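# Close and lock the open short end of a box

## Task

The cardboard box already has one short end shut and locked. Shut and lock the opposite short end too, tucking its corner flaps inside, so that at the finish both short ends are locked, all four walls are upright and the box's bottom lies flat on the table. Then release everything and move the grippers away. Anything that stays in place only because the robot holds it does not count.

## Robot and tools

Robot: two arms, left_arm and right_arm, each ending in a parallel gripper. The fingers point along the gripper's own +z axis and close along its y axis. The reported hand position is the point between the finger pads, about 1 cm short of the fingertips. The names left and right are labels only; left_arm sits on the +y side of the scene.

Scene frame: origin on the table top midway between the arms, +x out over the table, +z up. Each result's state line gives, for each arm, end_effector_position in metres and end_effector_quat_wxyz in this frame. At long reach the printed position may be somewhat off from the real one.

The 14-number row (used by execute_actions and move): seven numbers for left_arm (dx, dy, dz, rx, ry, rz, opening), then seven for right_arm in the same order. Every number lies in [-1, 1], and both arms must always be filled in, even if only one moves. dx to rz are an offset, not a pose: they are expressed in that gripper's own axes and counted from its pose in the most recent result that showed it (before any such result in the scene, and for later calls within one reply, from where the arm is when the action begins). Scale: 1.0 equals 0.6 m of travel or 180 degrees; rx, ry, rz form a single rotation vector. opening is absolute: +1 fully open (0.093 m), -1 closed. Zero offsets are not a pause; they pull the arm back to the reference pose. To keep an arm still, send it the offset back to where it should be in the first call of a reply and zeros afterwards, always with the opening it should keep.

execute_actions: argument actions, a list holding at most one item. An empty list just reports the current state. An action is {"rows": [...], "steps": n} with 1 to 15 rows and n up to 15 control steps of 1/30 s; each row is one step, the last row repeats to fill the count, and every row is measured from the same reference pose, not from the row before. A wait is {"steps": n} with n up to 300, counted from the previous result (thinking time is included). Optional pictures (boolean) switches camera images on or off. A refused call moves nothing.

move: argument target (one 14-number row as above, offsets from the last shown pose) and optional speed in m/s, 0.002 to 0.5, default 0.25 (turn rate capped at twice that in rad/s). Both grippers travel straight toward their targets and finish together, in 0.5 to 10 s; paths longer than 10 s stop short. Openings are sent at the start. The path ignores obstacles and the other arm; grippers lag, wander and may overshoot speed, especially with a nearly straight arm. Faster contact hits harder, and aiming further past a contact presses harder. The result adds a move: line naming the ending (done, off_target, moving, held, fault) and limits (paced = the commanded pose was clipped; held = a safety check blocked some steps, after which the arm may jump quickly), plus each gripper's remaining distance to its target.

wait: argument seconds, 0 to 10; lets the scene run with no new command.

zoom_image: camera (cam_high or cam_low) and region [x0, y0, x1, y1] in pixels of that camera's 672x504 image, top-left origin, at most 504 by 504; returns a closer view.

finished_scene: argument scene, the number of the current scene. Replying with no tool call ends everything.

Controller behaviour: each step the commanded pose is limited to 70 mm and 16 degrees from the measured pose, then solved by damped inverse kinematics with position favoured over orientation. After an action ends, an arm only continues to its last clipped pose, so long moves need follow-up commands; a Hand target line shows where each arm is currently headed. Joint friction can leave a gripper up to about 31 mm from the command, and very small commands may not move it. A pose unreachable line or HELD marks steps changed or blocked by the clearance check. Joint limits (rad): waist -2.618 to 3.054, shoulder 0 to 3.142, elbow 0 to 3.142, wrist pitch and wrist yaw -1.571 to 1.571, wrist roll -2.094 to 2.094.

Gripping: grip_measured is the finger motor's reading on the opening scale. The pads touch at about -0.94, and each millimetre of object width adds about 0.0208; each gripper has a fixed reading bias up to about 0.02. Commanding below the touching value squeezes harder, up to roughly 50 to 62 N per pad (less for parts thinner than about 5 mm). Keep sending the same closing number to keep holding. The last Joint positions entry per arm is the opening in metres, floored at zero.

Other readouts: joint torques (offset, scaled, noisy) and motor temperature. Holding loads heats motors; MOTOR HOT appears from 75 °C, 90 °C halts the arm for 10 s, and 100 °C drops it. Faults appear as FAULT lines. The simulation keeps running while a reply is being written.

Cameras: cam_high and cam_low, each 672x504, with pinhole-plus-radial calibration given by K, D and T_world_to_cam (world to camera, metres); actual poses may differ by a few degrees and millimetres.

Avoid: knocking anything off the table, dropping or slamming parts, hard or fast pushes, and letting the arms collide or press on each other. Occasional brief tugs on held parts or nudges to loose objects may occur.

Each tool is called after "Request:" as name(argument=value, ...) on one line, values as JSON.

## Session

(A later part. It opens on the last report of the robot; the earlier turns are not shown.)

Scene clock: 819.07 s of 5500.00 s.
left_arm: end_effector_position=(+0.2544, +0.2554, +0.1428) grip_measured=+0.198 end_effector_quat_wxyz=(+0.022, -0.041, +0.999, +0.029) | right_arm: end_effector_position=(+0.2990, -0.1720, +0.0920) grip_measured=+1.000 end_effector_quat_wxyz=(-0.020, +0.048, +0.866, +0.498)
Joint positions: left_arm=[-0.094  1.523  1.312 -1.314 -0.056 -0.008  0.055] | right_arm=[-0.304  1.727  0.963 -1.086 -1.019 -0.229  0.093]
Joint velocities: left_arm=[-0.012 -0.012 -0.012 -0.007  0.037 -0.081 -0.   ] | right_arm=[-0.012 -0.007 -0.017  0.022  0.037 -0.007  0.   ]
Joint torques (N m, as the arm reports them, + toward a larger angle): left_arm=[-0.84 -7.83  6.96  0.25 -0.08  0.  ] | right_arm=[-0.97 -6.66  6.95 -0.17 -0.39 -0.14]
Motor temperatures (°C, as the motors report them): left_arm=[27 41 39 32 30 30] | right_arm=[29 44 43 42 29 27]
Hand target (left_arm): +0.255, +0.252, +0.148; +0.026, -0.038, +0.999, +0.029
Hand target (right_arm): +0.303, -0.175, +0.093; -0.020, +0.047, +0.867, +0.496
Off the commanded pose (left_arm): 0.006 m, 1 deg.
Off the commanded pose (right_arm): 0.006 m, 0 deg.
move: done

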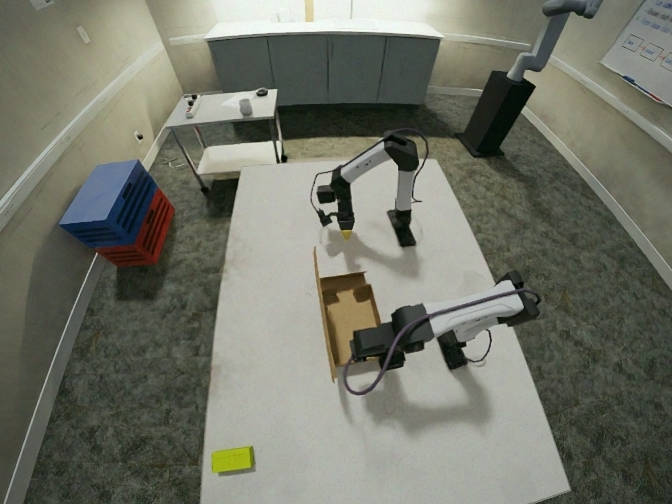

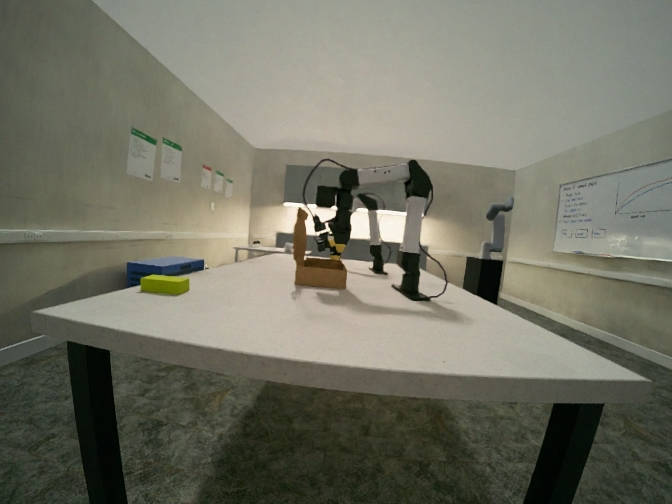

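Request:
move(target=[-0.02,-0.49,0.02,0,0.02,-0.02,0.2,-0.05,-0.06,0.03,0,0,0,-1])

Request:
zoom_image(camera="cam_high", region=[270,200,430,350])

Scene clock: 834.70 s of 5500.00 s.
left_arm: end_effector_position=(+0.2886, -0.0361, +0.1173) grip_measured=+0.198 end_effector_quat_wxyz=(-0.003, -0.069, +0.997, +0.020) | right_arm: end_effector_position=(+0.3167, -0.1753, +0.0504) grip_measured=-0.977 end_effector_quat_wxyz=(-0.031, +0.053, +0.865, +0.499)
Joint positions: left_arm=[-0.889  2.12   1.963 -1.446 -0.024 -0.862  0.055] | right_arm=[-0.304  1.899  0.981 -0.959 -1.018 -0.232  0.   ]
Joint velocities: left_arm=[-0.002 -0.002  0.017 -0.051 -0.037  0.051 -0.001] | right_arm=[-0.002 -0.002 -0.007  0.007 -0.022 -0.022  0.   ]
Joint torques (N m, as the arm reports them, + toward a larger angle): left_arm=[  0.02 -12.49   7.21   0.04  -0.16   0.  ] | right_arm=[ 0.04 -8.    6.38  0.15 -0.39  0.02]
Motor temperatures (°C, as the motors report them): left_arm=[27 42 41 31 30 30] | right_arm=[29 43 44 38 28 27]
Hand target (left_arm): +0.288, -0.037, +0.117; -0.007, -0.072, +0.997, +0.023
Hand target (right_arm): +0.326, -0.176, +0.051; -0.020, +0.048, +0.866, +0.497
Off the commanded pose (left_arm): 0.003 m, 1 deg.
Off the commanded pose (right_arm): 0.009 m, 1 deg.
After step 90, 10.73 s passed at rest.
move: done

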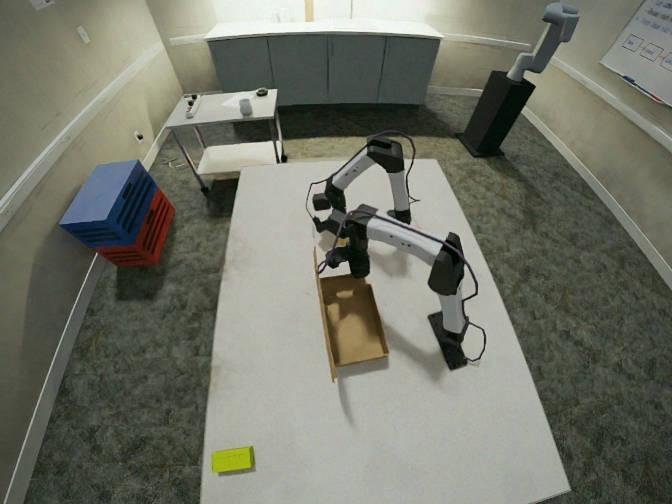

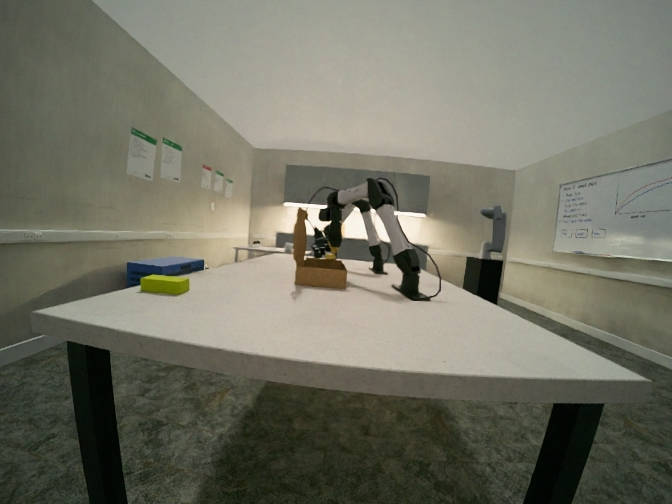

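Region (270, 200, 430, 350) of cam_high's 672x504 image, scaled by 3.150, with more detail than that image has; it fills the top 472 rows of this view, and the rest is white.

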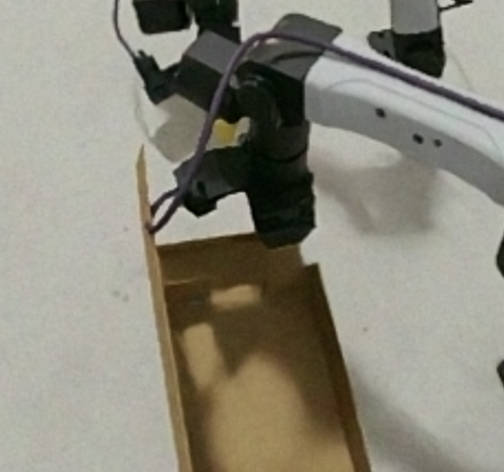

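Request:
move(target=[0.01,-0.005,0.12,0,0,0,0.2,0,0,0,0,0,0,-1], speed=0.08)

Request:
zoom_image(camera="cam_high", region=[270,200,430,350])

Request:
zoom_image(camera="cam_low", region=[270,200,390,300])

Scene clock: 846.27 s of 5500.00 s.
left_arm: end_effector_position=(+0.2866, -0.0344, +0.0510) grip_measured=+0.198 end_effector_quat_wxyz=(-0.002, -0.072, +0.997, +0.019) | right_arm: end_effector_position=(+0.3167, -0.1753, +0.0504) grip_measured=-0.977 end_effector_quat_wxyz=(-0.031, +0.053, +0.865, +0.499)
Joint positions: left_arm=[-0.889  2.12   1.699 -1.18  -0.024 -0.869  0.055] | right_arm=[-0.304  1.899  0.981 -0.958 -1.018 -0.232  0.   ]
Joint velocities: left_arm=[-0.002  0.002 -0.002  0.007  0.007  0.007 -0.001] | right_arm=[-0.012 -0.007 -0.012 -0.007 -0.066  0.007  0.   ]
Joint torques (N m, as the arm reports them, + toward a larger angle): left_arm=[ -0.72 -13.25   4.4    0.28  -0.15  -0.05] | right_arm=[-0.26 -8.99  4.59 -0.05 -0.38 -0.06]
Motor temperatures (°C, as the motors report them): left_arm=[27 45 42 31 30 30] | right_arm=[28 44 44 37 28 27]
Hand target (left_arm): +0.282, -0.038, +0.045; -0.003, -0.069, +0.997, +0.020
Hand target (right_arm): +0.317, -0.175, +0.050; -0.031, +0.053, +0.865, +0.499
Off the commanded pose (left_arm): 0.008 m, 0 deg.
Off the commanded pose (right_arm): 0.000 m, 0 deg.
After step 90, 7.13 s passed at rest.
move: done

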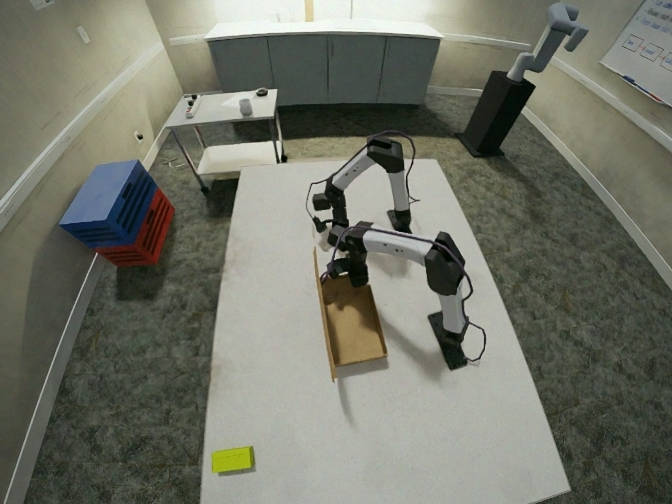

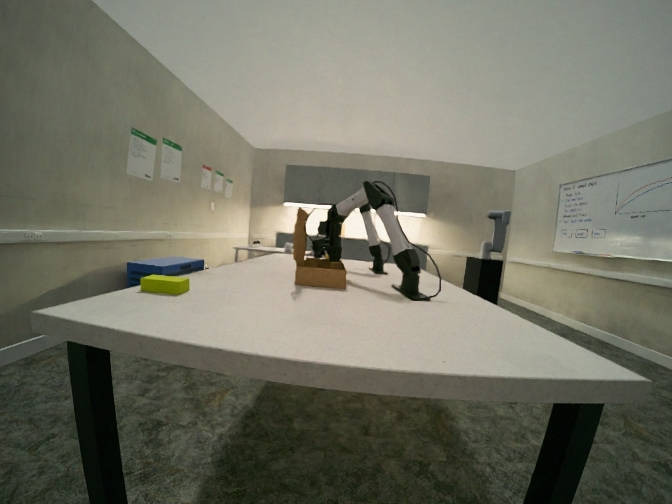

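Region (270, 200, 430, 350) of cam_high's 672x504 image, scaled by 3.150, with more detail than that image has; it fills the top 472 rows of this view, and the rest is white.

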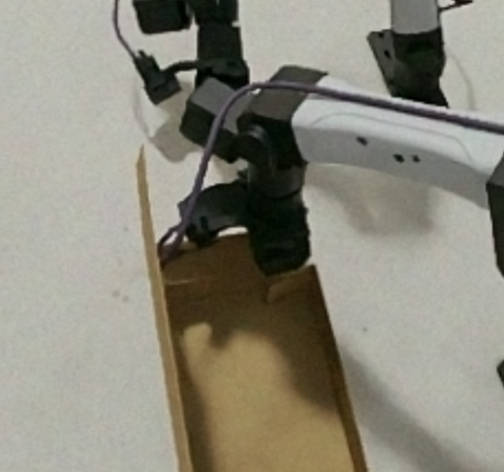

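Region (270, 200, 390, 300) of cam_low's 672x504 image, scaled by 4.200, with more detail than that image has.

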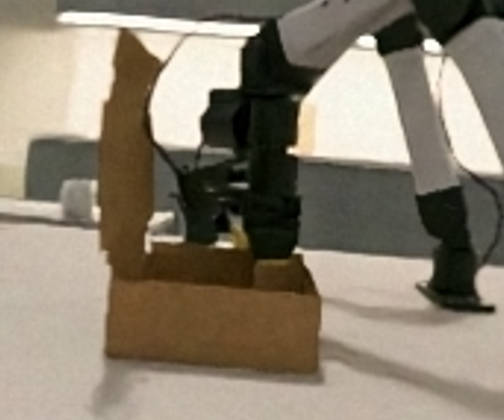

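Request:
execute_actions(actions=[{"rows":[[0,0,0.01,0,0,0,-1,0,0,0,0,0,0,-1]]}], pictures=false)

Request:
move(target=[0,0.02,-0.075,0,0,0,-1,0,0,0,0,0,0,-1], speed=0.05)

Request:
zoom_image(camera="cam_high", region=[270,200,430,350])

Request:
zoom_image(camera="cam_low", region=[270,200,390,300])

Scene clock: 855.10 s of 5500.00 s.
left_arm: end_effector_position=(+0.2880, -0.0362, +0.0506) grip_measured=-0.995 end_effector_quat_wxyz=(+0.000, -0.073, +0.997, +0.015) | right_arm: end_effector_position=(+0.3167, -0.1753, +0.0504) grip_measured=-0.977 end_effector_quat_wxyz=(-0.031, +0.053, +0.865, +0.499)
Joint positions: left_arm=[-0.889  2.12   1.697 -1.169 -0.021 -0.869  0.   ] | right_arm=[-0.304  1.899  0.981 -0.958 -1.018 -0.232  0.   ]
Joint velocities: left_arm=[-0.007  0.002  0.027 -0.022 -0.022 -0.007  0.   ] | right_arm=[-0.007 -0.017 -0.012 -0.007 -0.007 -0.007  0.   ]
Joint torques (N m, as the arm reports them, + toward a larger angle): left_arm=[  0.33 -13.23   4.55   0.25  -0.22   0.07] | right_arm=[-0.18 -9.06  4.64 -0.04 -0.39 -0.05]
Motor temperatures (°C, as the motors report them): left_arm=[27 48 42 31 30 30] | right_arm=[28 45 43 37 28 27]
Hand target (left_arm): +0.287, -0.034, +0.045; -0.002, -0.072, +0.997, +0.019
Hand target (right_arm): +0.317, -0.175, +0.050; -0.031, +0.053, +0.865, +0.499
Off the commanded pose (left_arm): 0.006 m, 1 deg.
Off the commanded pose (right_arm): 0.000 m, 0 deg.
Steps of this call (steps 1 to 90: nothing new was sent; then 5.33 s passed at rest; steps 91 to 105: all 15 steps of this action). Readings (end_effector_position):
91: left_arm (+0.2869, -0.0347, +0.0509) | right_arm (+0.3167, -0.1753, +0.0504)
92: left_arm (+0.2870, -0.0347, +0.0509) | right_arm (+0.3167, -0.1753, +0.0504)
94: left_arm (+0.2874, -0.0360, +0.0508) | right_arm (+0.3167, -0.1753, +0.0504)
98: left_arm (+0.2880, -0.0361, +0.0506) | right_arm (+0.3167, -0.1753, +0.0504)
105: the state above

Scene clock: 856.63 s of 5500.00 s.
left_arm: end_effector_position=(+0.2832, -0.0293, +0.0848) grip_measured=-0.995 end_effector_quat_wxyz=(-0.005, -0.069, +0.997, +0.019) | right_arm: end_effector_position=(+0.3167, -0.1753, +0.0504) grip_measured=-0.977 end_effector_quat_wxyz=(-0.031, +0.053, +0.865, +0.499)
Joint positions: left_arm=[-0.884  2.083  1.776 -1.299 -0.02  -0.857  0.   ] | right_arm=[-0.304  1.899  0.981 -0.958 -1.018 -0.232  0.   ]
Joint velocities: left_arm=[ 0.002  0.012 -0.002 -0.007 -0.066 -0.022  0.   ] | right_arm=[-0.002 -0.012 -0.017 -0.007 -0.007 -0.037  0.   ]
Joint torques (N m, as the arm reports them, + toward a larger angle): left_arm=[  1.34 -15.31   7.16  -0.02  -0.19   0.07] | right_arm=[-0.28 -9.    4.47 -0.05 -0.4  -0.05]
Motor temperatures (°C, as the motors report them): left_arm=[27 49 42 31 30 30] | right_arm=[28 45 43 37 28 27]
Hand target (left_arm): +0.286, -0.025, +0.096; +0.000, -0.073, +0.997, +0.015
Hand target (right_arm): +0.317, -0.175, +0.050; -0.031, +0.053, +0.865, +0.499
Off the commanded pose (left_arm): 0.012 m, 1 deg.
Off the commanded pose (right_arm): 0.000 m, 0 deg.
move: off_target (left_arm)

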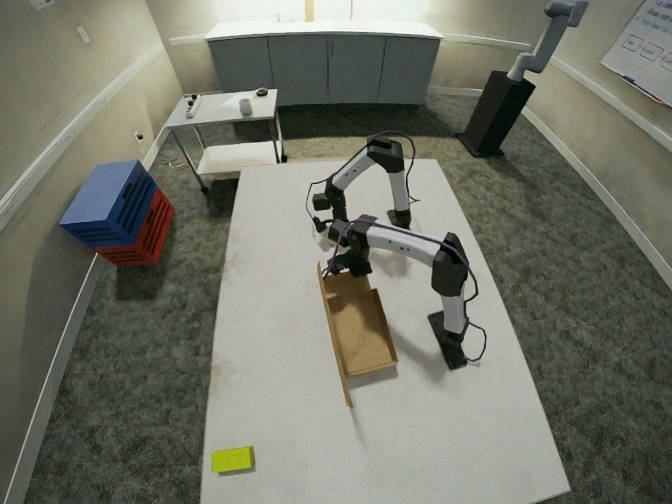

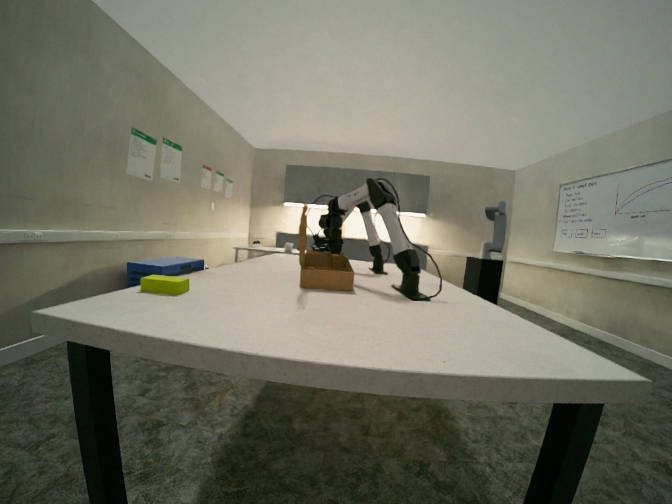

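Region (270, 200, 430, 350) of cam_high's 672x504 image, scaled by 3.150, with more detail than that image has; it fills the top 472 rows of this view, and the rest is white.

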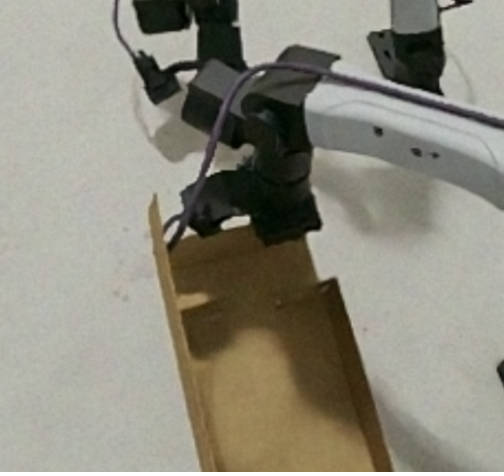

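Region (270, 200, 390, 300) of cam_low's 672x504 image, scaled by 4.200, with more detail than that image has.

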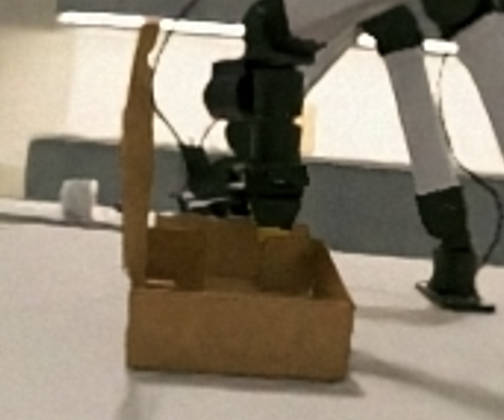

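Request:
move(target=[0,0.09,-0.04,0,0,0,-1,0,0,0,0,0,0,-1], speed=0.04)

Request:
zoom_image(camera="cam_high", region=[270,200,430,350])

Request:
zoom_image(camera="cam_low", region=[270,200,390,300])

Scene clock: 870.83 s of 5500.00 s.
left_arm: end_effector_position=(+0.2801, +0.0148, +0.1079) grip_measured=-0.995 end_effector_quat_wxyz=(-0.002, -0.068, +0.998, +0.013) | right_arm: end_effector_position=(+0.3167, -0.1753, +0.0504) grip_measured=-0.977 end_effector_quat_wxyz=(-0.031, +0.053, +0.865, +0.499)
Joint positions: left_arm=[-0.797  1.942  1.665 -1.314 -0.018 -0.767  0.   ] | right_arm=[-0.304  1.899  0.981 -0.958 -1.018 -0.232  0.   ]
Joint velocities: left_arm=[ 0.012  0.012 -0.012  0.007  0.022 -0.022  0.   ] | right_arm=[ 0.002 -0.012 -0.012 -0.007 -0.037  0.007  0.   ]
Joint torques (N m, as the arm reports them, + toward a larger angle): left_arm=[  1.08 -13.96   4.78  -0.02  -0.2    0.12] | right_arm=[-0.36 -9.03  4.57 -0.07 -0.39 -0.03]
Motor temperatures (°C, as the motors report them): left_arm=[27 54 43 30 30 30] | right_arm=[28 45 43 36 28 27]
Hand target (left_arm): +0.277, +0.023, +0.111; -0.005, -0.069, +0.997, +0.020
Hand target (right_arm): +0.317, -0.175, +0.050; -0.031, +0.053, +0.865, +0.499
Off the commanded pose (left_arm): 0.010 m, 1 deg.
Off the commanded pose (right_arm): 0.000 m, 0 deg.
After step 90, 9.43 s passed at rest.
move: done

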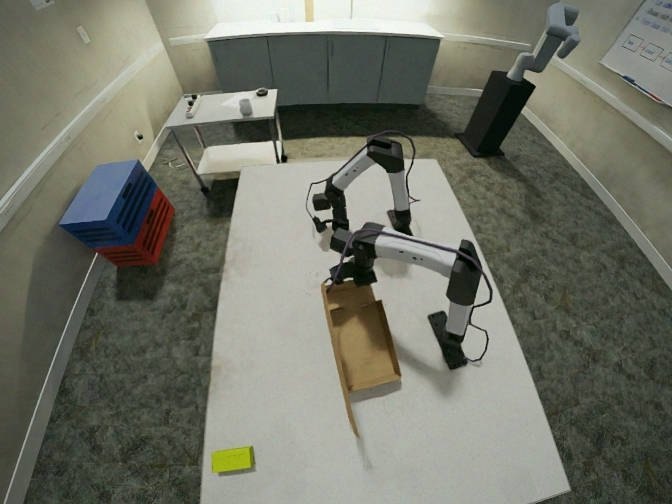

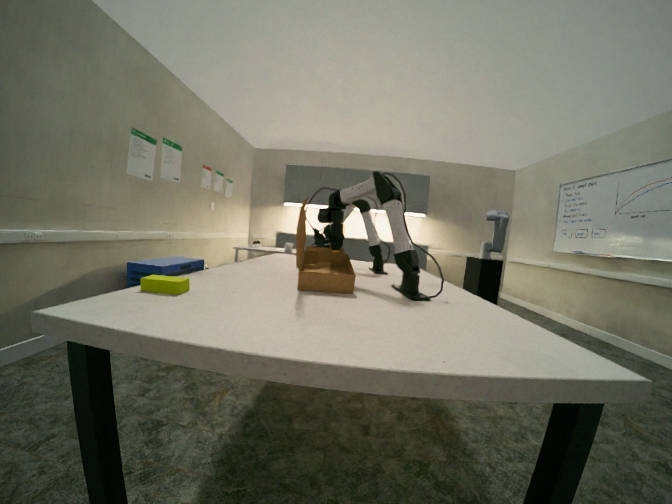

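Region (270, 200, 430, 350) of cam_high's 672x504 image, scaled by 3.150, with more detail than that image has; it fills the top 472 rows of this view, and the rest is white.

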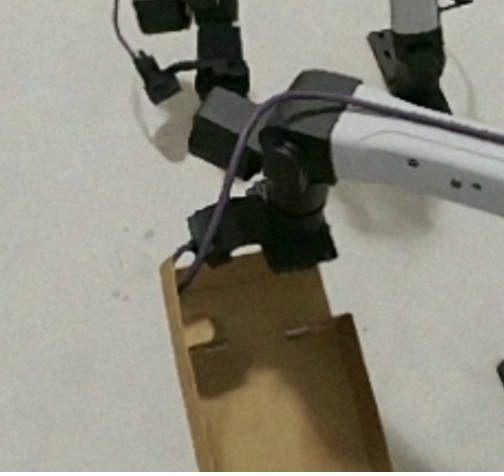

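Region (270, 200, 390, 300) of cam_low's 672x504 image, scaled by 4.200, with more detail than that image has.

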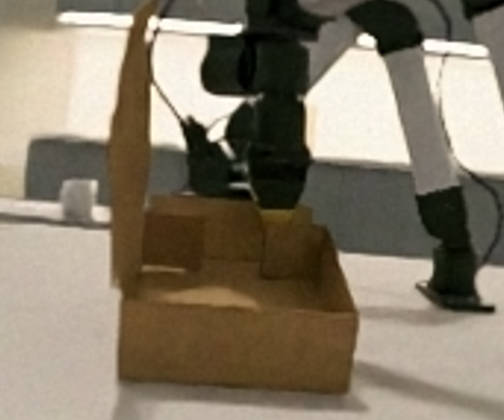

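Request:
move(target=[0,-0.06,0,0,0,0,-1,-0.03,0.099,0.268,0,0,0,-1], speed=0.06)

Request:
zoom_image(camera="cam_high", region=[270,200,430,350])

Request:
zoom_image(camera="cam_low", region=[270,200,390,300])

Scene clock: 899.17 s of 5500.00 s.
left_arm: end_effector_position=(+0.2863, -0.0163, +0.1073) grip_measured=-0.995 end_effector_quat_wxyz=(+0.001, -0.070, +0.997, +0.010) | right_arm: end_effector_position=(+0.3409, -0.0121, +0.0235) grip_measured=-0.977 end_effector_quat_wxyz=(-0.033, +0.056, +0.863, +0.501)
Joint positions: left_arm=[-0.851  2.033  1.792 -1.343 -0.015 -0.826  0.   ] | right_arm=[ 0.237  1.937  0.846  0.068 -0.95   0.774  0.   ]
Joint velocities: left_arm=[ 0.002  0.002 -0.002 -0.022  0.051  0.051  0.   ] | right_arm=[-0.012 -0.007 -0.007 -0.007 -0.022  0.081  0.   ]
Joint torques (N m, as the arm reports them, + toward a larger angle): left_arm=[ -0.82 -11.6    7.18   0.09  -0.15  -0.03] | right_arm=[ 0.66 -9.38  5.06  1.78 -0.27  0.02]
Motor temperatures (°C, as the motors report them): left_arm=[27 57 42 30 30 30] | right_arm=[28 46 43 36 28 27]
Hand target (left_arm): +0.285, -0.021, +0.107; -0.002, -0.068, +0.998, +0.013
Hand target (right_arm): +0.341, -0.009, +0.021; -0.030, +0.054, +0.864, +0.500
Off the commanded pose (left_arm): 0.005 m, 1 deg.
Off the commanded pose (right_arm): 0.006 m, 1 deg.
After step 90, 22.00 s passed at rest.
move: done

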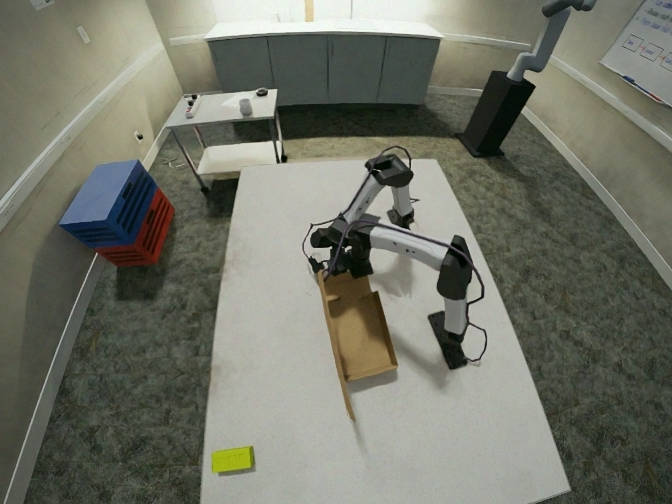

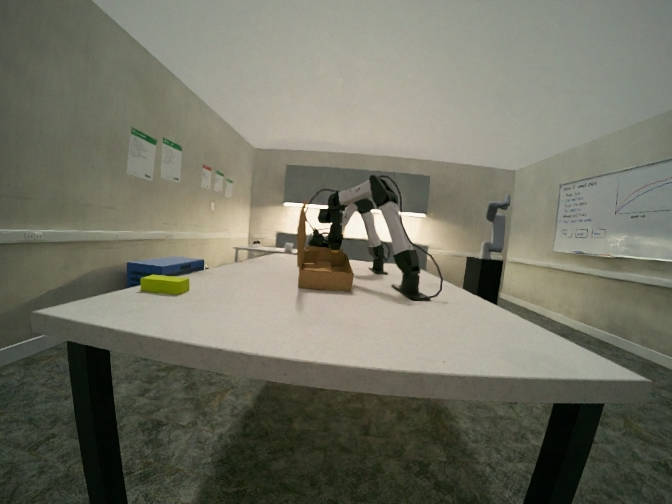

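Region (270, 200, 430, 350) of cam_high's 672x504 image, scaled by 3.150, with more detail than that image has; it fills the top 472 rows of this view, and the rest is white.

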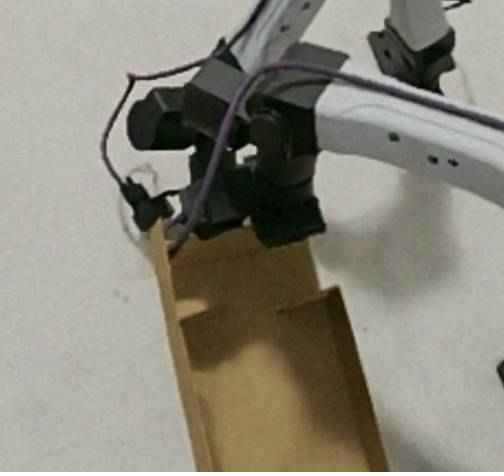

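Region (270, 200, 390, 300) of cam_low's 672x504 image, scaled by 4.200, with more detail than that image has.

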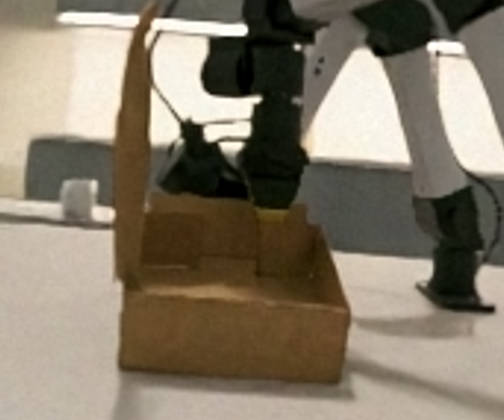

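Request:
move(target=[0,0.02,0.035,0,0,0,-1,0,0,0,0,0,0,-1], speed=0.04)

Request:
execute_actions(actions=[{"rows":[[0,0,0,0,0,0,-0.5,0,0,0,0,0,0,-1]]}], pictures=false)

Request:
move(target=[0,0.05,-0.1,0,0,0,0.2,0,0,0,0,0,0,-1], speed=0.08)

Request:
zoom_image(camera="cam_high", region=[270,220,430,400])

Scene clock: 911.90 s of 5500.00 s.
left_arm: end_effector_position=(+0.2809, -0.0069, +0.0830) grip_measured=-0.995 end_effector_quat_wxyz=(-0.009, -0.068, +0.997, +0.018) | right_arm: end_effector_position=(+0.3413, -0.0120, +0.0236) grip_measured=-0.977 end_effector_quat_wxyz=(-0.033, +0.057, +0.863, +0.501)
Joint positions: left_arm=[-0.84   2.021  1.678 -1.265 -0.014 -0.811  0.   ] | right_arm=[ 0.237  1.937  0.846  0.071 -0.95   0.776  0.   ]
Joint velocities: left_arm=[ 0.002  0.002 -0.002  0.066 -0.037 -0.007  0.   ] | right_arm=[-0.002  0.002 -0.007  0.022 -0.007 -0.007  0.   ]
Joint torques (N m, as the arm reports them, + toward a larger angle): left_arm=[  0.99 -14.64   4.79   0.29  -0.22   0.11] | right_arm=[ -0.23 -10.18   5.19   1.5   -0.3   -0.06]
Motor temperatures (°C, as the motors report them): left_arm=[27 56 43 30 30 30] | right_arm=[27 47 43 37 28 27]
Hand target (left_arm): +0.285, -0.004, +0.086; +0.000, -0.070, +0.997, +0.010
Hand target (right_arm): +0.341, -0.012, +0.024; -0.033, +0.056, +0.863, +0.501
Off the commanded pose (left_arm): 0.006 m, 1 deg.
Off the commanded pose (right_arm): 0.000 m, 0 deg.
After step 90, 8.73 s passed at rest.
move: done

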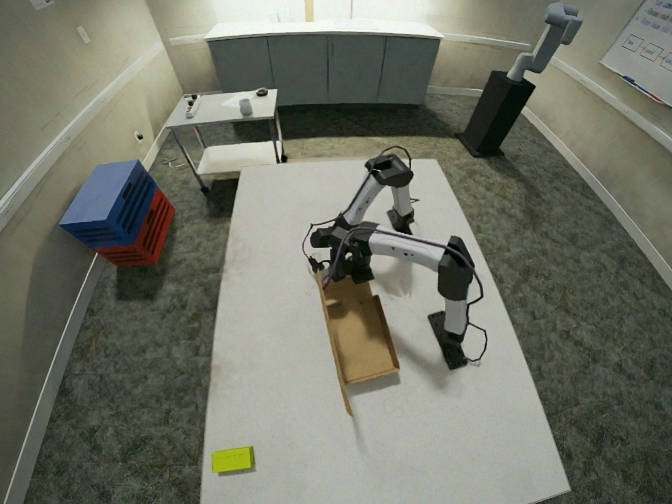

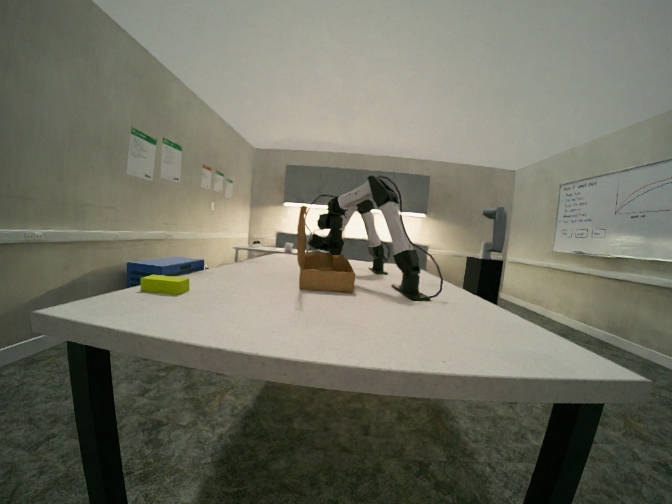

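Scene clock: 912.40 s of 5500.00 s.
left_arm: end_effector_position=(+0.2809, -0.0069, +0.0830) grip_measured=-0.502 end_effector_quat_wxyz=(-0.009, -0.068, +0.997, +0.018) | right_arm: end_effector_position=(+0.3413, -0.0120, +0.0236) grip_measured=-0.977 end_effector_quat_wxyz=(-0.033, +0.057, +0.863, +0.501)
Joint positions: left_arm=[-0.84   2.021  1.678 -1.265 -0.014 -0.811  0.021] | right_arm=[ 0.237  1.937  0.846  0.071 -0.95   0.776  0.   ]
Joint velocities: left_arm=[ 0.007 -0.007  0.002 -0.095 -0.022  0.022 -0.   ] | right_arm=[ 0.002  0.027  0.002  0.022 -0.022  0.022  0.   ]
Joint torques (N m, as the arm reports them, + toward a larger angle): left_arm=[  0.23 -12.8    5.74   0.12  -0.18   0.05] | right_arm=[ -0.21 -10.09   5.13   1.54  -0.32  -0.04]
Motor temperatures (°C, as the motors report them): left_arm=[27 56 43 30 30 30] | right_arm=[27 47 43 37 28 27]
Hand target (left_arm): +0.281, -0.007, +0.083; -0.009, -0.068, +0.997, +0.018
Hand target (right_arm): +0.341, -0.012, +0.024; -0.033, +0.057, +0.863, +0.501
Off the commanded pose (left_arm): 0.000 m, 0 deg.
Off the commanded pose (right_arm): 0.000 m, 0 deg.
Steps of this call (steps 1 to 15: all 15 steps of this action). Readings (end_effector_position):
1: left_arm (+0.2809, -0.0069, +0.0830) | right_arm (+0.3413, -0.0120, +0.0236)
2: left_arm (+0.2809, -0.0069, +0.0830) | right_arm (+0.3413, -0.0120, +0.0236)
4: left_arm (+0.2809, -0.0069, +0.0830) | right_arm (+0.3413, -0.0120, +0.0236)
8: left_arm (+0.2809, -0.0069, +0.0830) | right_arm (+0.3413, -0.0120, +0.0236)
15: the state above

Scene clock: 913.97 s of 5500.00 s.
left_arm: end_effector_position=(+0.2759, +0.0176, +0.1349) grip_measured=+0.198 end_effector_quat_wxyz=(-0.016, -0.066, +0.997, +0.023) | right_arm: end_effector_position=(+0.3413, -0.0120, +0.0236) grip_measured=-0.977 end_effector_quat_wxyz=(-0.033, +0.057, +0.863, +0.501)
Joint positions: left_arm=[-0.796  1.956  1.791 -1.459 -0.014 -0.763  0.055] | right_arm=[ 0.237  1.937  0.846  0.071 -0.95   0.776  0.   ]
Joint velocities: left_arm=[ 0.002 -0.012 -0.002 -0.11   0.037 -0.007 -0.001] | right_arm=[ 0.002  0.017 -0.027  0.022 -0.007 -0.007  0.   ]
Joint torques (N m, as the arm reports them, + toward a larger angle): left_arm=[  0.96 -13.49   6.9   -0.03  -0.15   0.12] | right_arm=[ -0.24 -10.12   5.24   1.52  -0.32  -0.02]
Motor temperatures (°C, as the motors report them): left_arm=[27 57 43 30 30 30] | right_arm=[27 47 43 37 28 27]
Hand target (left_arm): +0.278, +0.021, +0.144; -0.009, -0.068, +0.997, +0.018
Hand target (right_arm): +0.341, -0.012, +0.024; -0.033, +0.057, +0.863, +0.501
Off the commanded pose (left_arm): 0.010 m, 1 deg.
Off the commanded pose (right_arm): 0.000 m, 0 deg.
move: done

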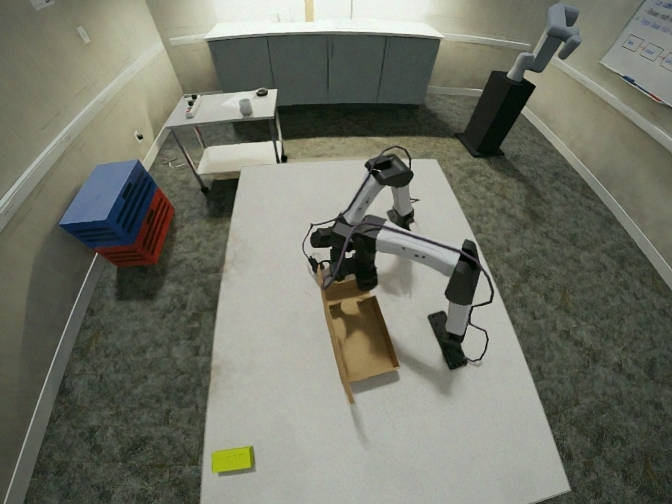

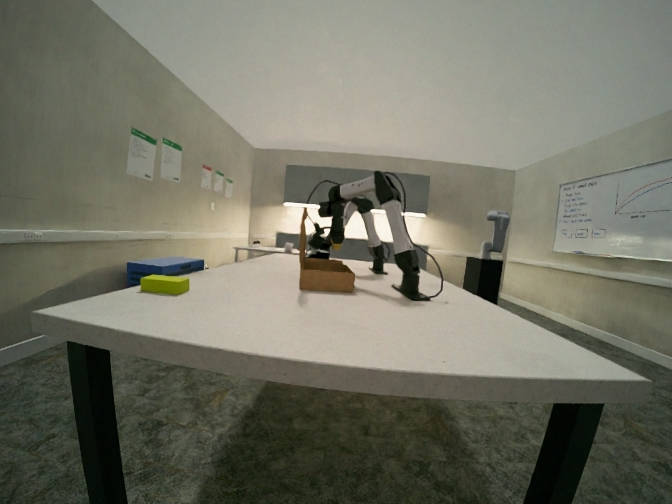

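Region (270, 220, 430, 400) of cam_high's 672x504 image, scaled by 2.800, with more detail than that image has.

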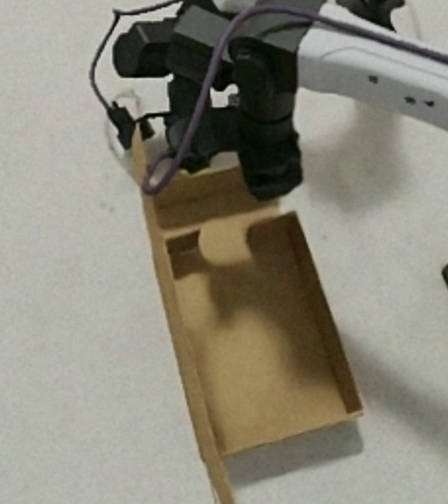

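Request:
move(target=[0.028,0.48,0.02,0,0,-0.03,0.3,0,0,0,0,0,0,-1])

Request:
move(target=[0,0,0.125,0,0,0,0.3,0,0,0,0,0,0,-1], speed=0.1)

Request:
zoom_image(camera="cam_high", region=[270,220,430,400])

Request:
zoom_image(camera="cam_low", region=[270,200,390,300])

Scene clock: 927.47 s of 5500.00 s.
left_arm: end_effector_position=(+0.2226, +0.3013, +0.1371) grip_measured=+0.298 end_effector_quat_wxyz=(-0.027, -0.113, +0.993, +0.030) | right_arm: end_effector_position=(+0.3413, -0.0120, +0.0236) grip_measured=-0.977 end_effector_quat_wxyz=(-0.033, +0.057, +0.863, +0.501)
Joint positions: left_arm=[ 0.095  1.522  1.288 -1.382 -0.067  0.032  0.06 ] | right_arm=[ 0.237  1.937  0.846  0.071 -0.95   0.776  0.   ]
Joint velocities: left_arm=[-0.007  0.002  0.007 -0.022  0.11   0.066 -0.001] | right_arm=[-0.007 -0.012  0.012  0.007 -0.007  0.007  0.   ]
Joint torques (N m, as the arm reports them, + toward a larger angle): left_arm=[ 1.02 -8.47  4.97  0.3  -0.03  0.15] | right_arm=[ -0.22 -10.09   5.28   1.54  -0.31  -0.05]
Motor temperatures (°C, as the motors report them): left_arm=[27 57 44 30 30 30] | right_arm=[27 48 43 38 28 27]
Hand target (left_arm): +0.223, +0.303, +0.137; -0.017, -0.113, +0.993, +0.029
Hand target (right_arm): +0.341, -0.012, +0.024; -0.033, +0.057, +0.863, +0.501
Off the commanded pose (left_arm): 0.002 m, 2 deg.
Off the commanded pose (right_arm): 0.000 m, 0 deg.
After step 90, 8.67 s passed at rest.
move: done

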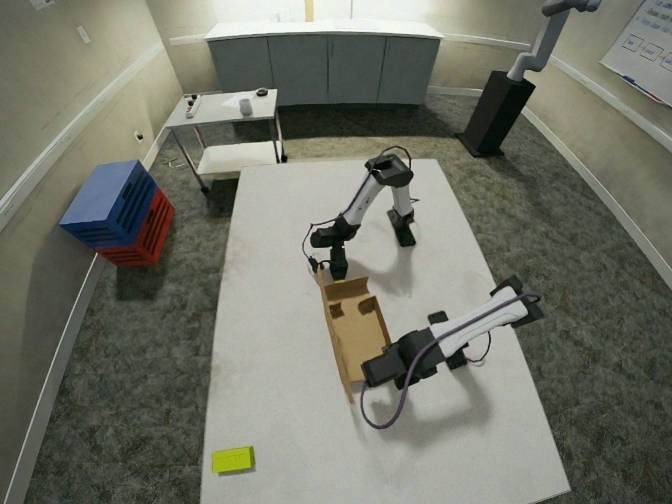

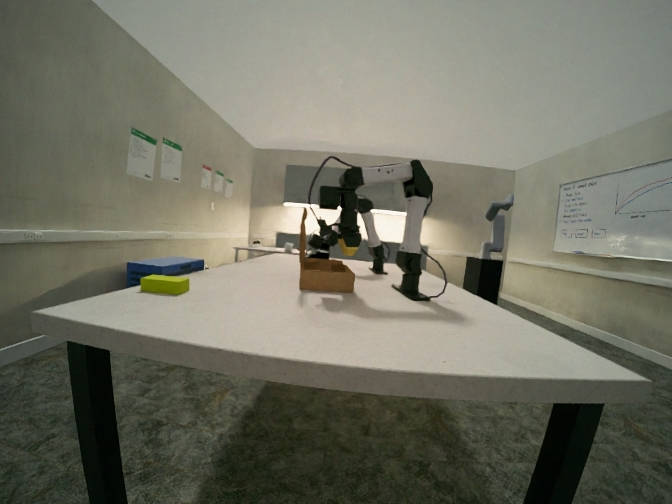

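Scene clock: 928.80 s of 5500.00 s.
left_arm: end_effector_position=(+0.2198, +0.3019, +0.0688) grip_measured=+0.298 end_effector_quat_wxyz=(-0.022, -0.111, +0.993, +0.030) | right_arm: end_effector_position=(+0.3413, -0.0120, +0.0236) grip_measured=-0.977 end_effector_quat_wxyz=(-0.033, +0.057, +0.863, +0.501)
Joint positions: left_arm=[ 0.1    1.537  1.03  -1.097 -0.067  0.042  0.06 ] | right_arm=[ 0.237  1.937  0.846  0.071 -0.95   0.776  0.   ]
Joint velocities: left_arm=[ 0.007 -0.022 -0.002 -0.007 -0.007 -0.037 -0.   ] | right_arm=[-0.007 -0.002  0.007 -0.066 -0.007 -0.007  0.   ]
Joint torques (N m, as the arm reports them, + toward a larger angle): left_arm=[ 1.28 -5.61  4.6   0.32 -0.17  0.05] | right_arm=[ -0.23 -10.12   5.13   1.53  -0.31  -0.06]
Motor temperatures (°C, as the motors report them): left_arm=[27 57 44 30 30 30] | right_arm=[27 48 43 38 28 27]
Hand target (left_arm): +0.218, +0.305, +0.062; -0.027, -0.113, +0.993, +0.030
Hand target (right_arm): +0.341, -0.012, +0.024; -0.033, +0.057, +0.863, +0.501
Off the commanded pose (left_arm): 0.007 m, 1 deg.
Off the commanded pose (right_arm): 0.000 m, 0 deg.
move: done

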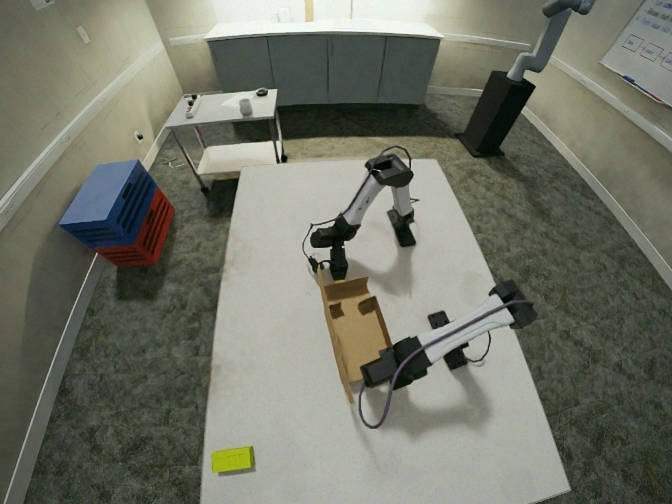

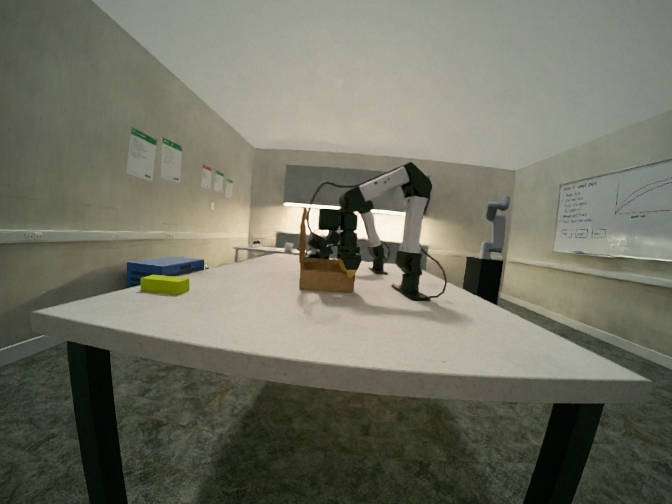

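Region (270, 220, 430, 400) of cam_high's 672x504 image, scaled by 2.800, with more detail than that image has.

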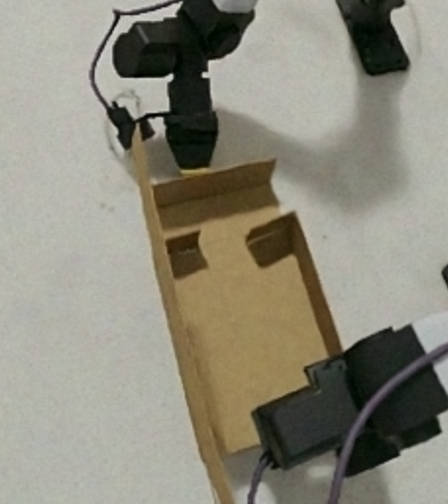

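Region (270, 200, 390, 300) of cam_low's 672x504 image, scaled by 4.200, with more detail than that image has.

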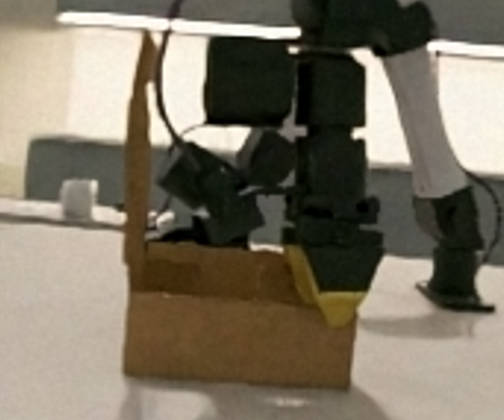

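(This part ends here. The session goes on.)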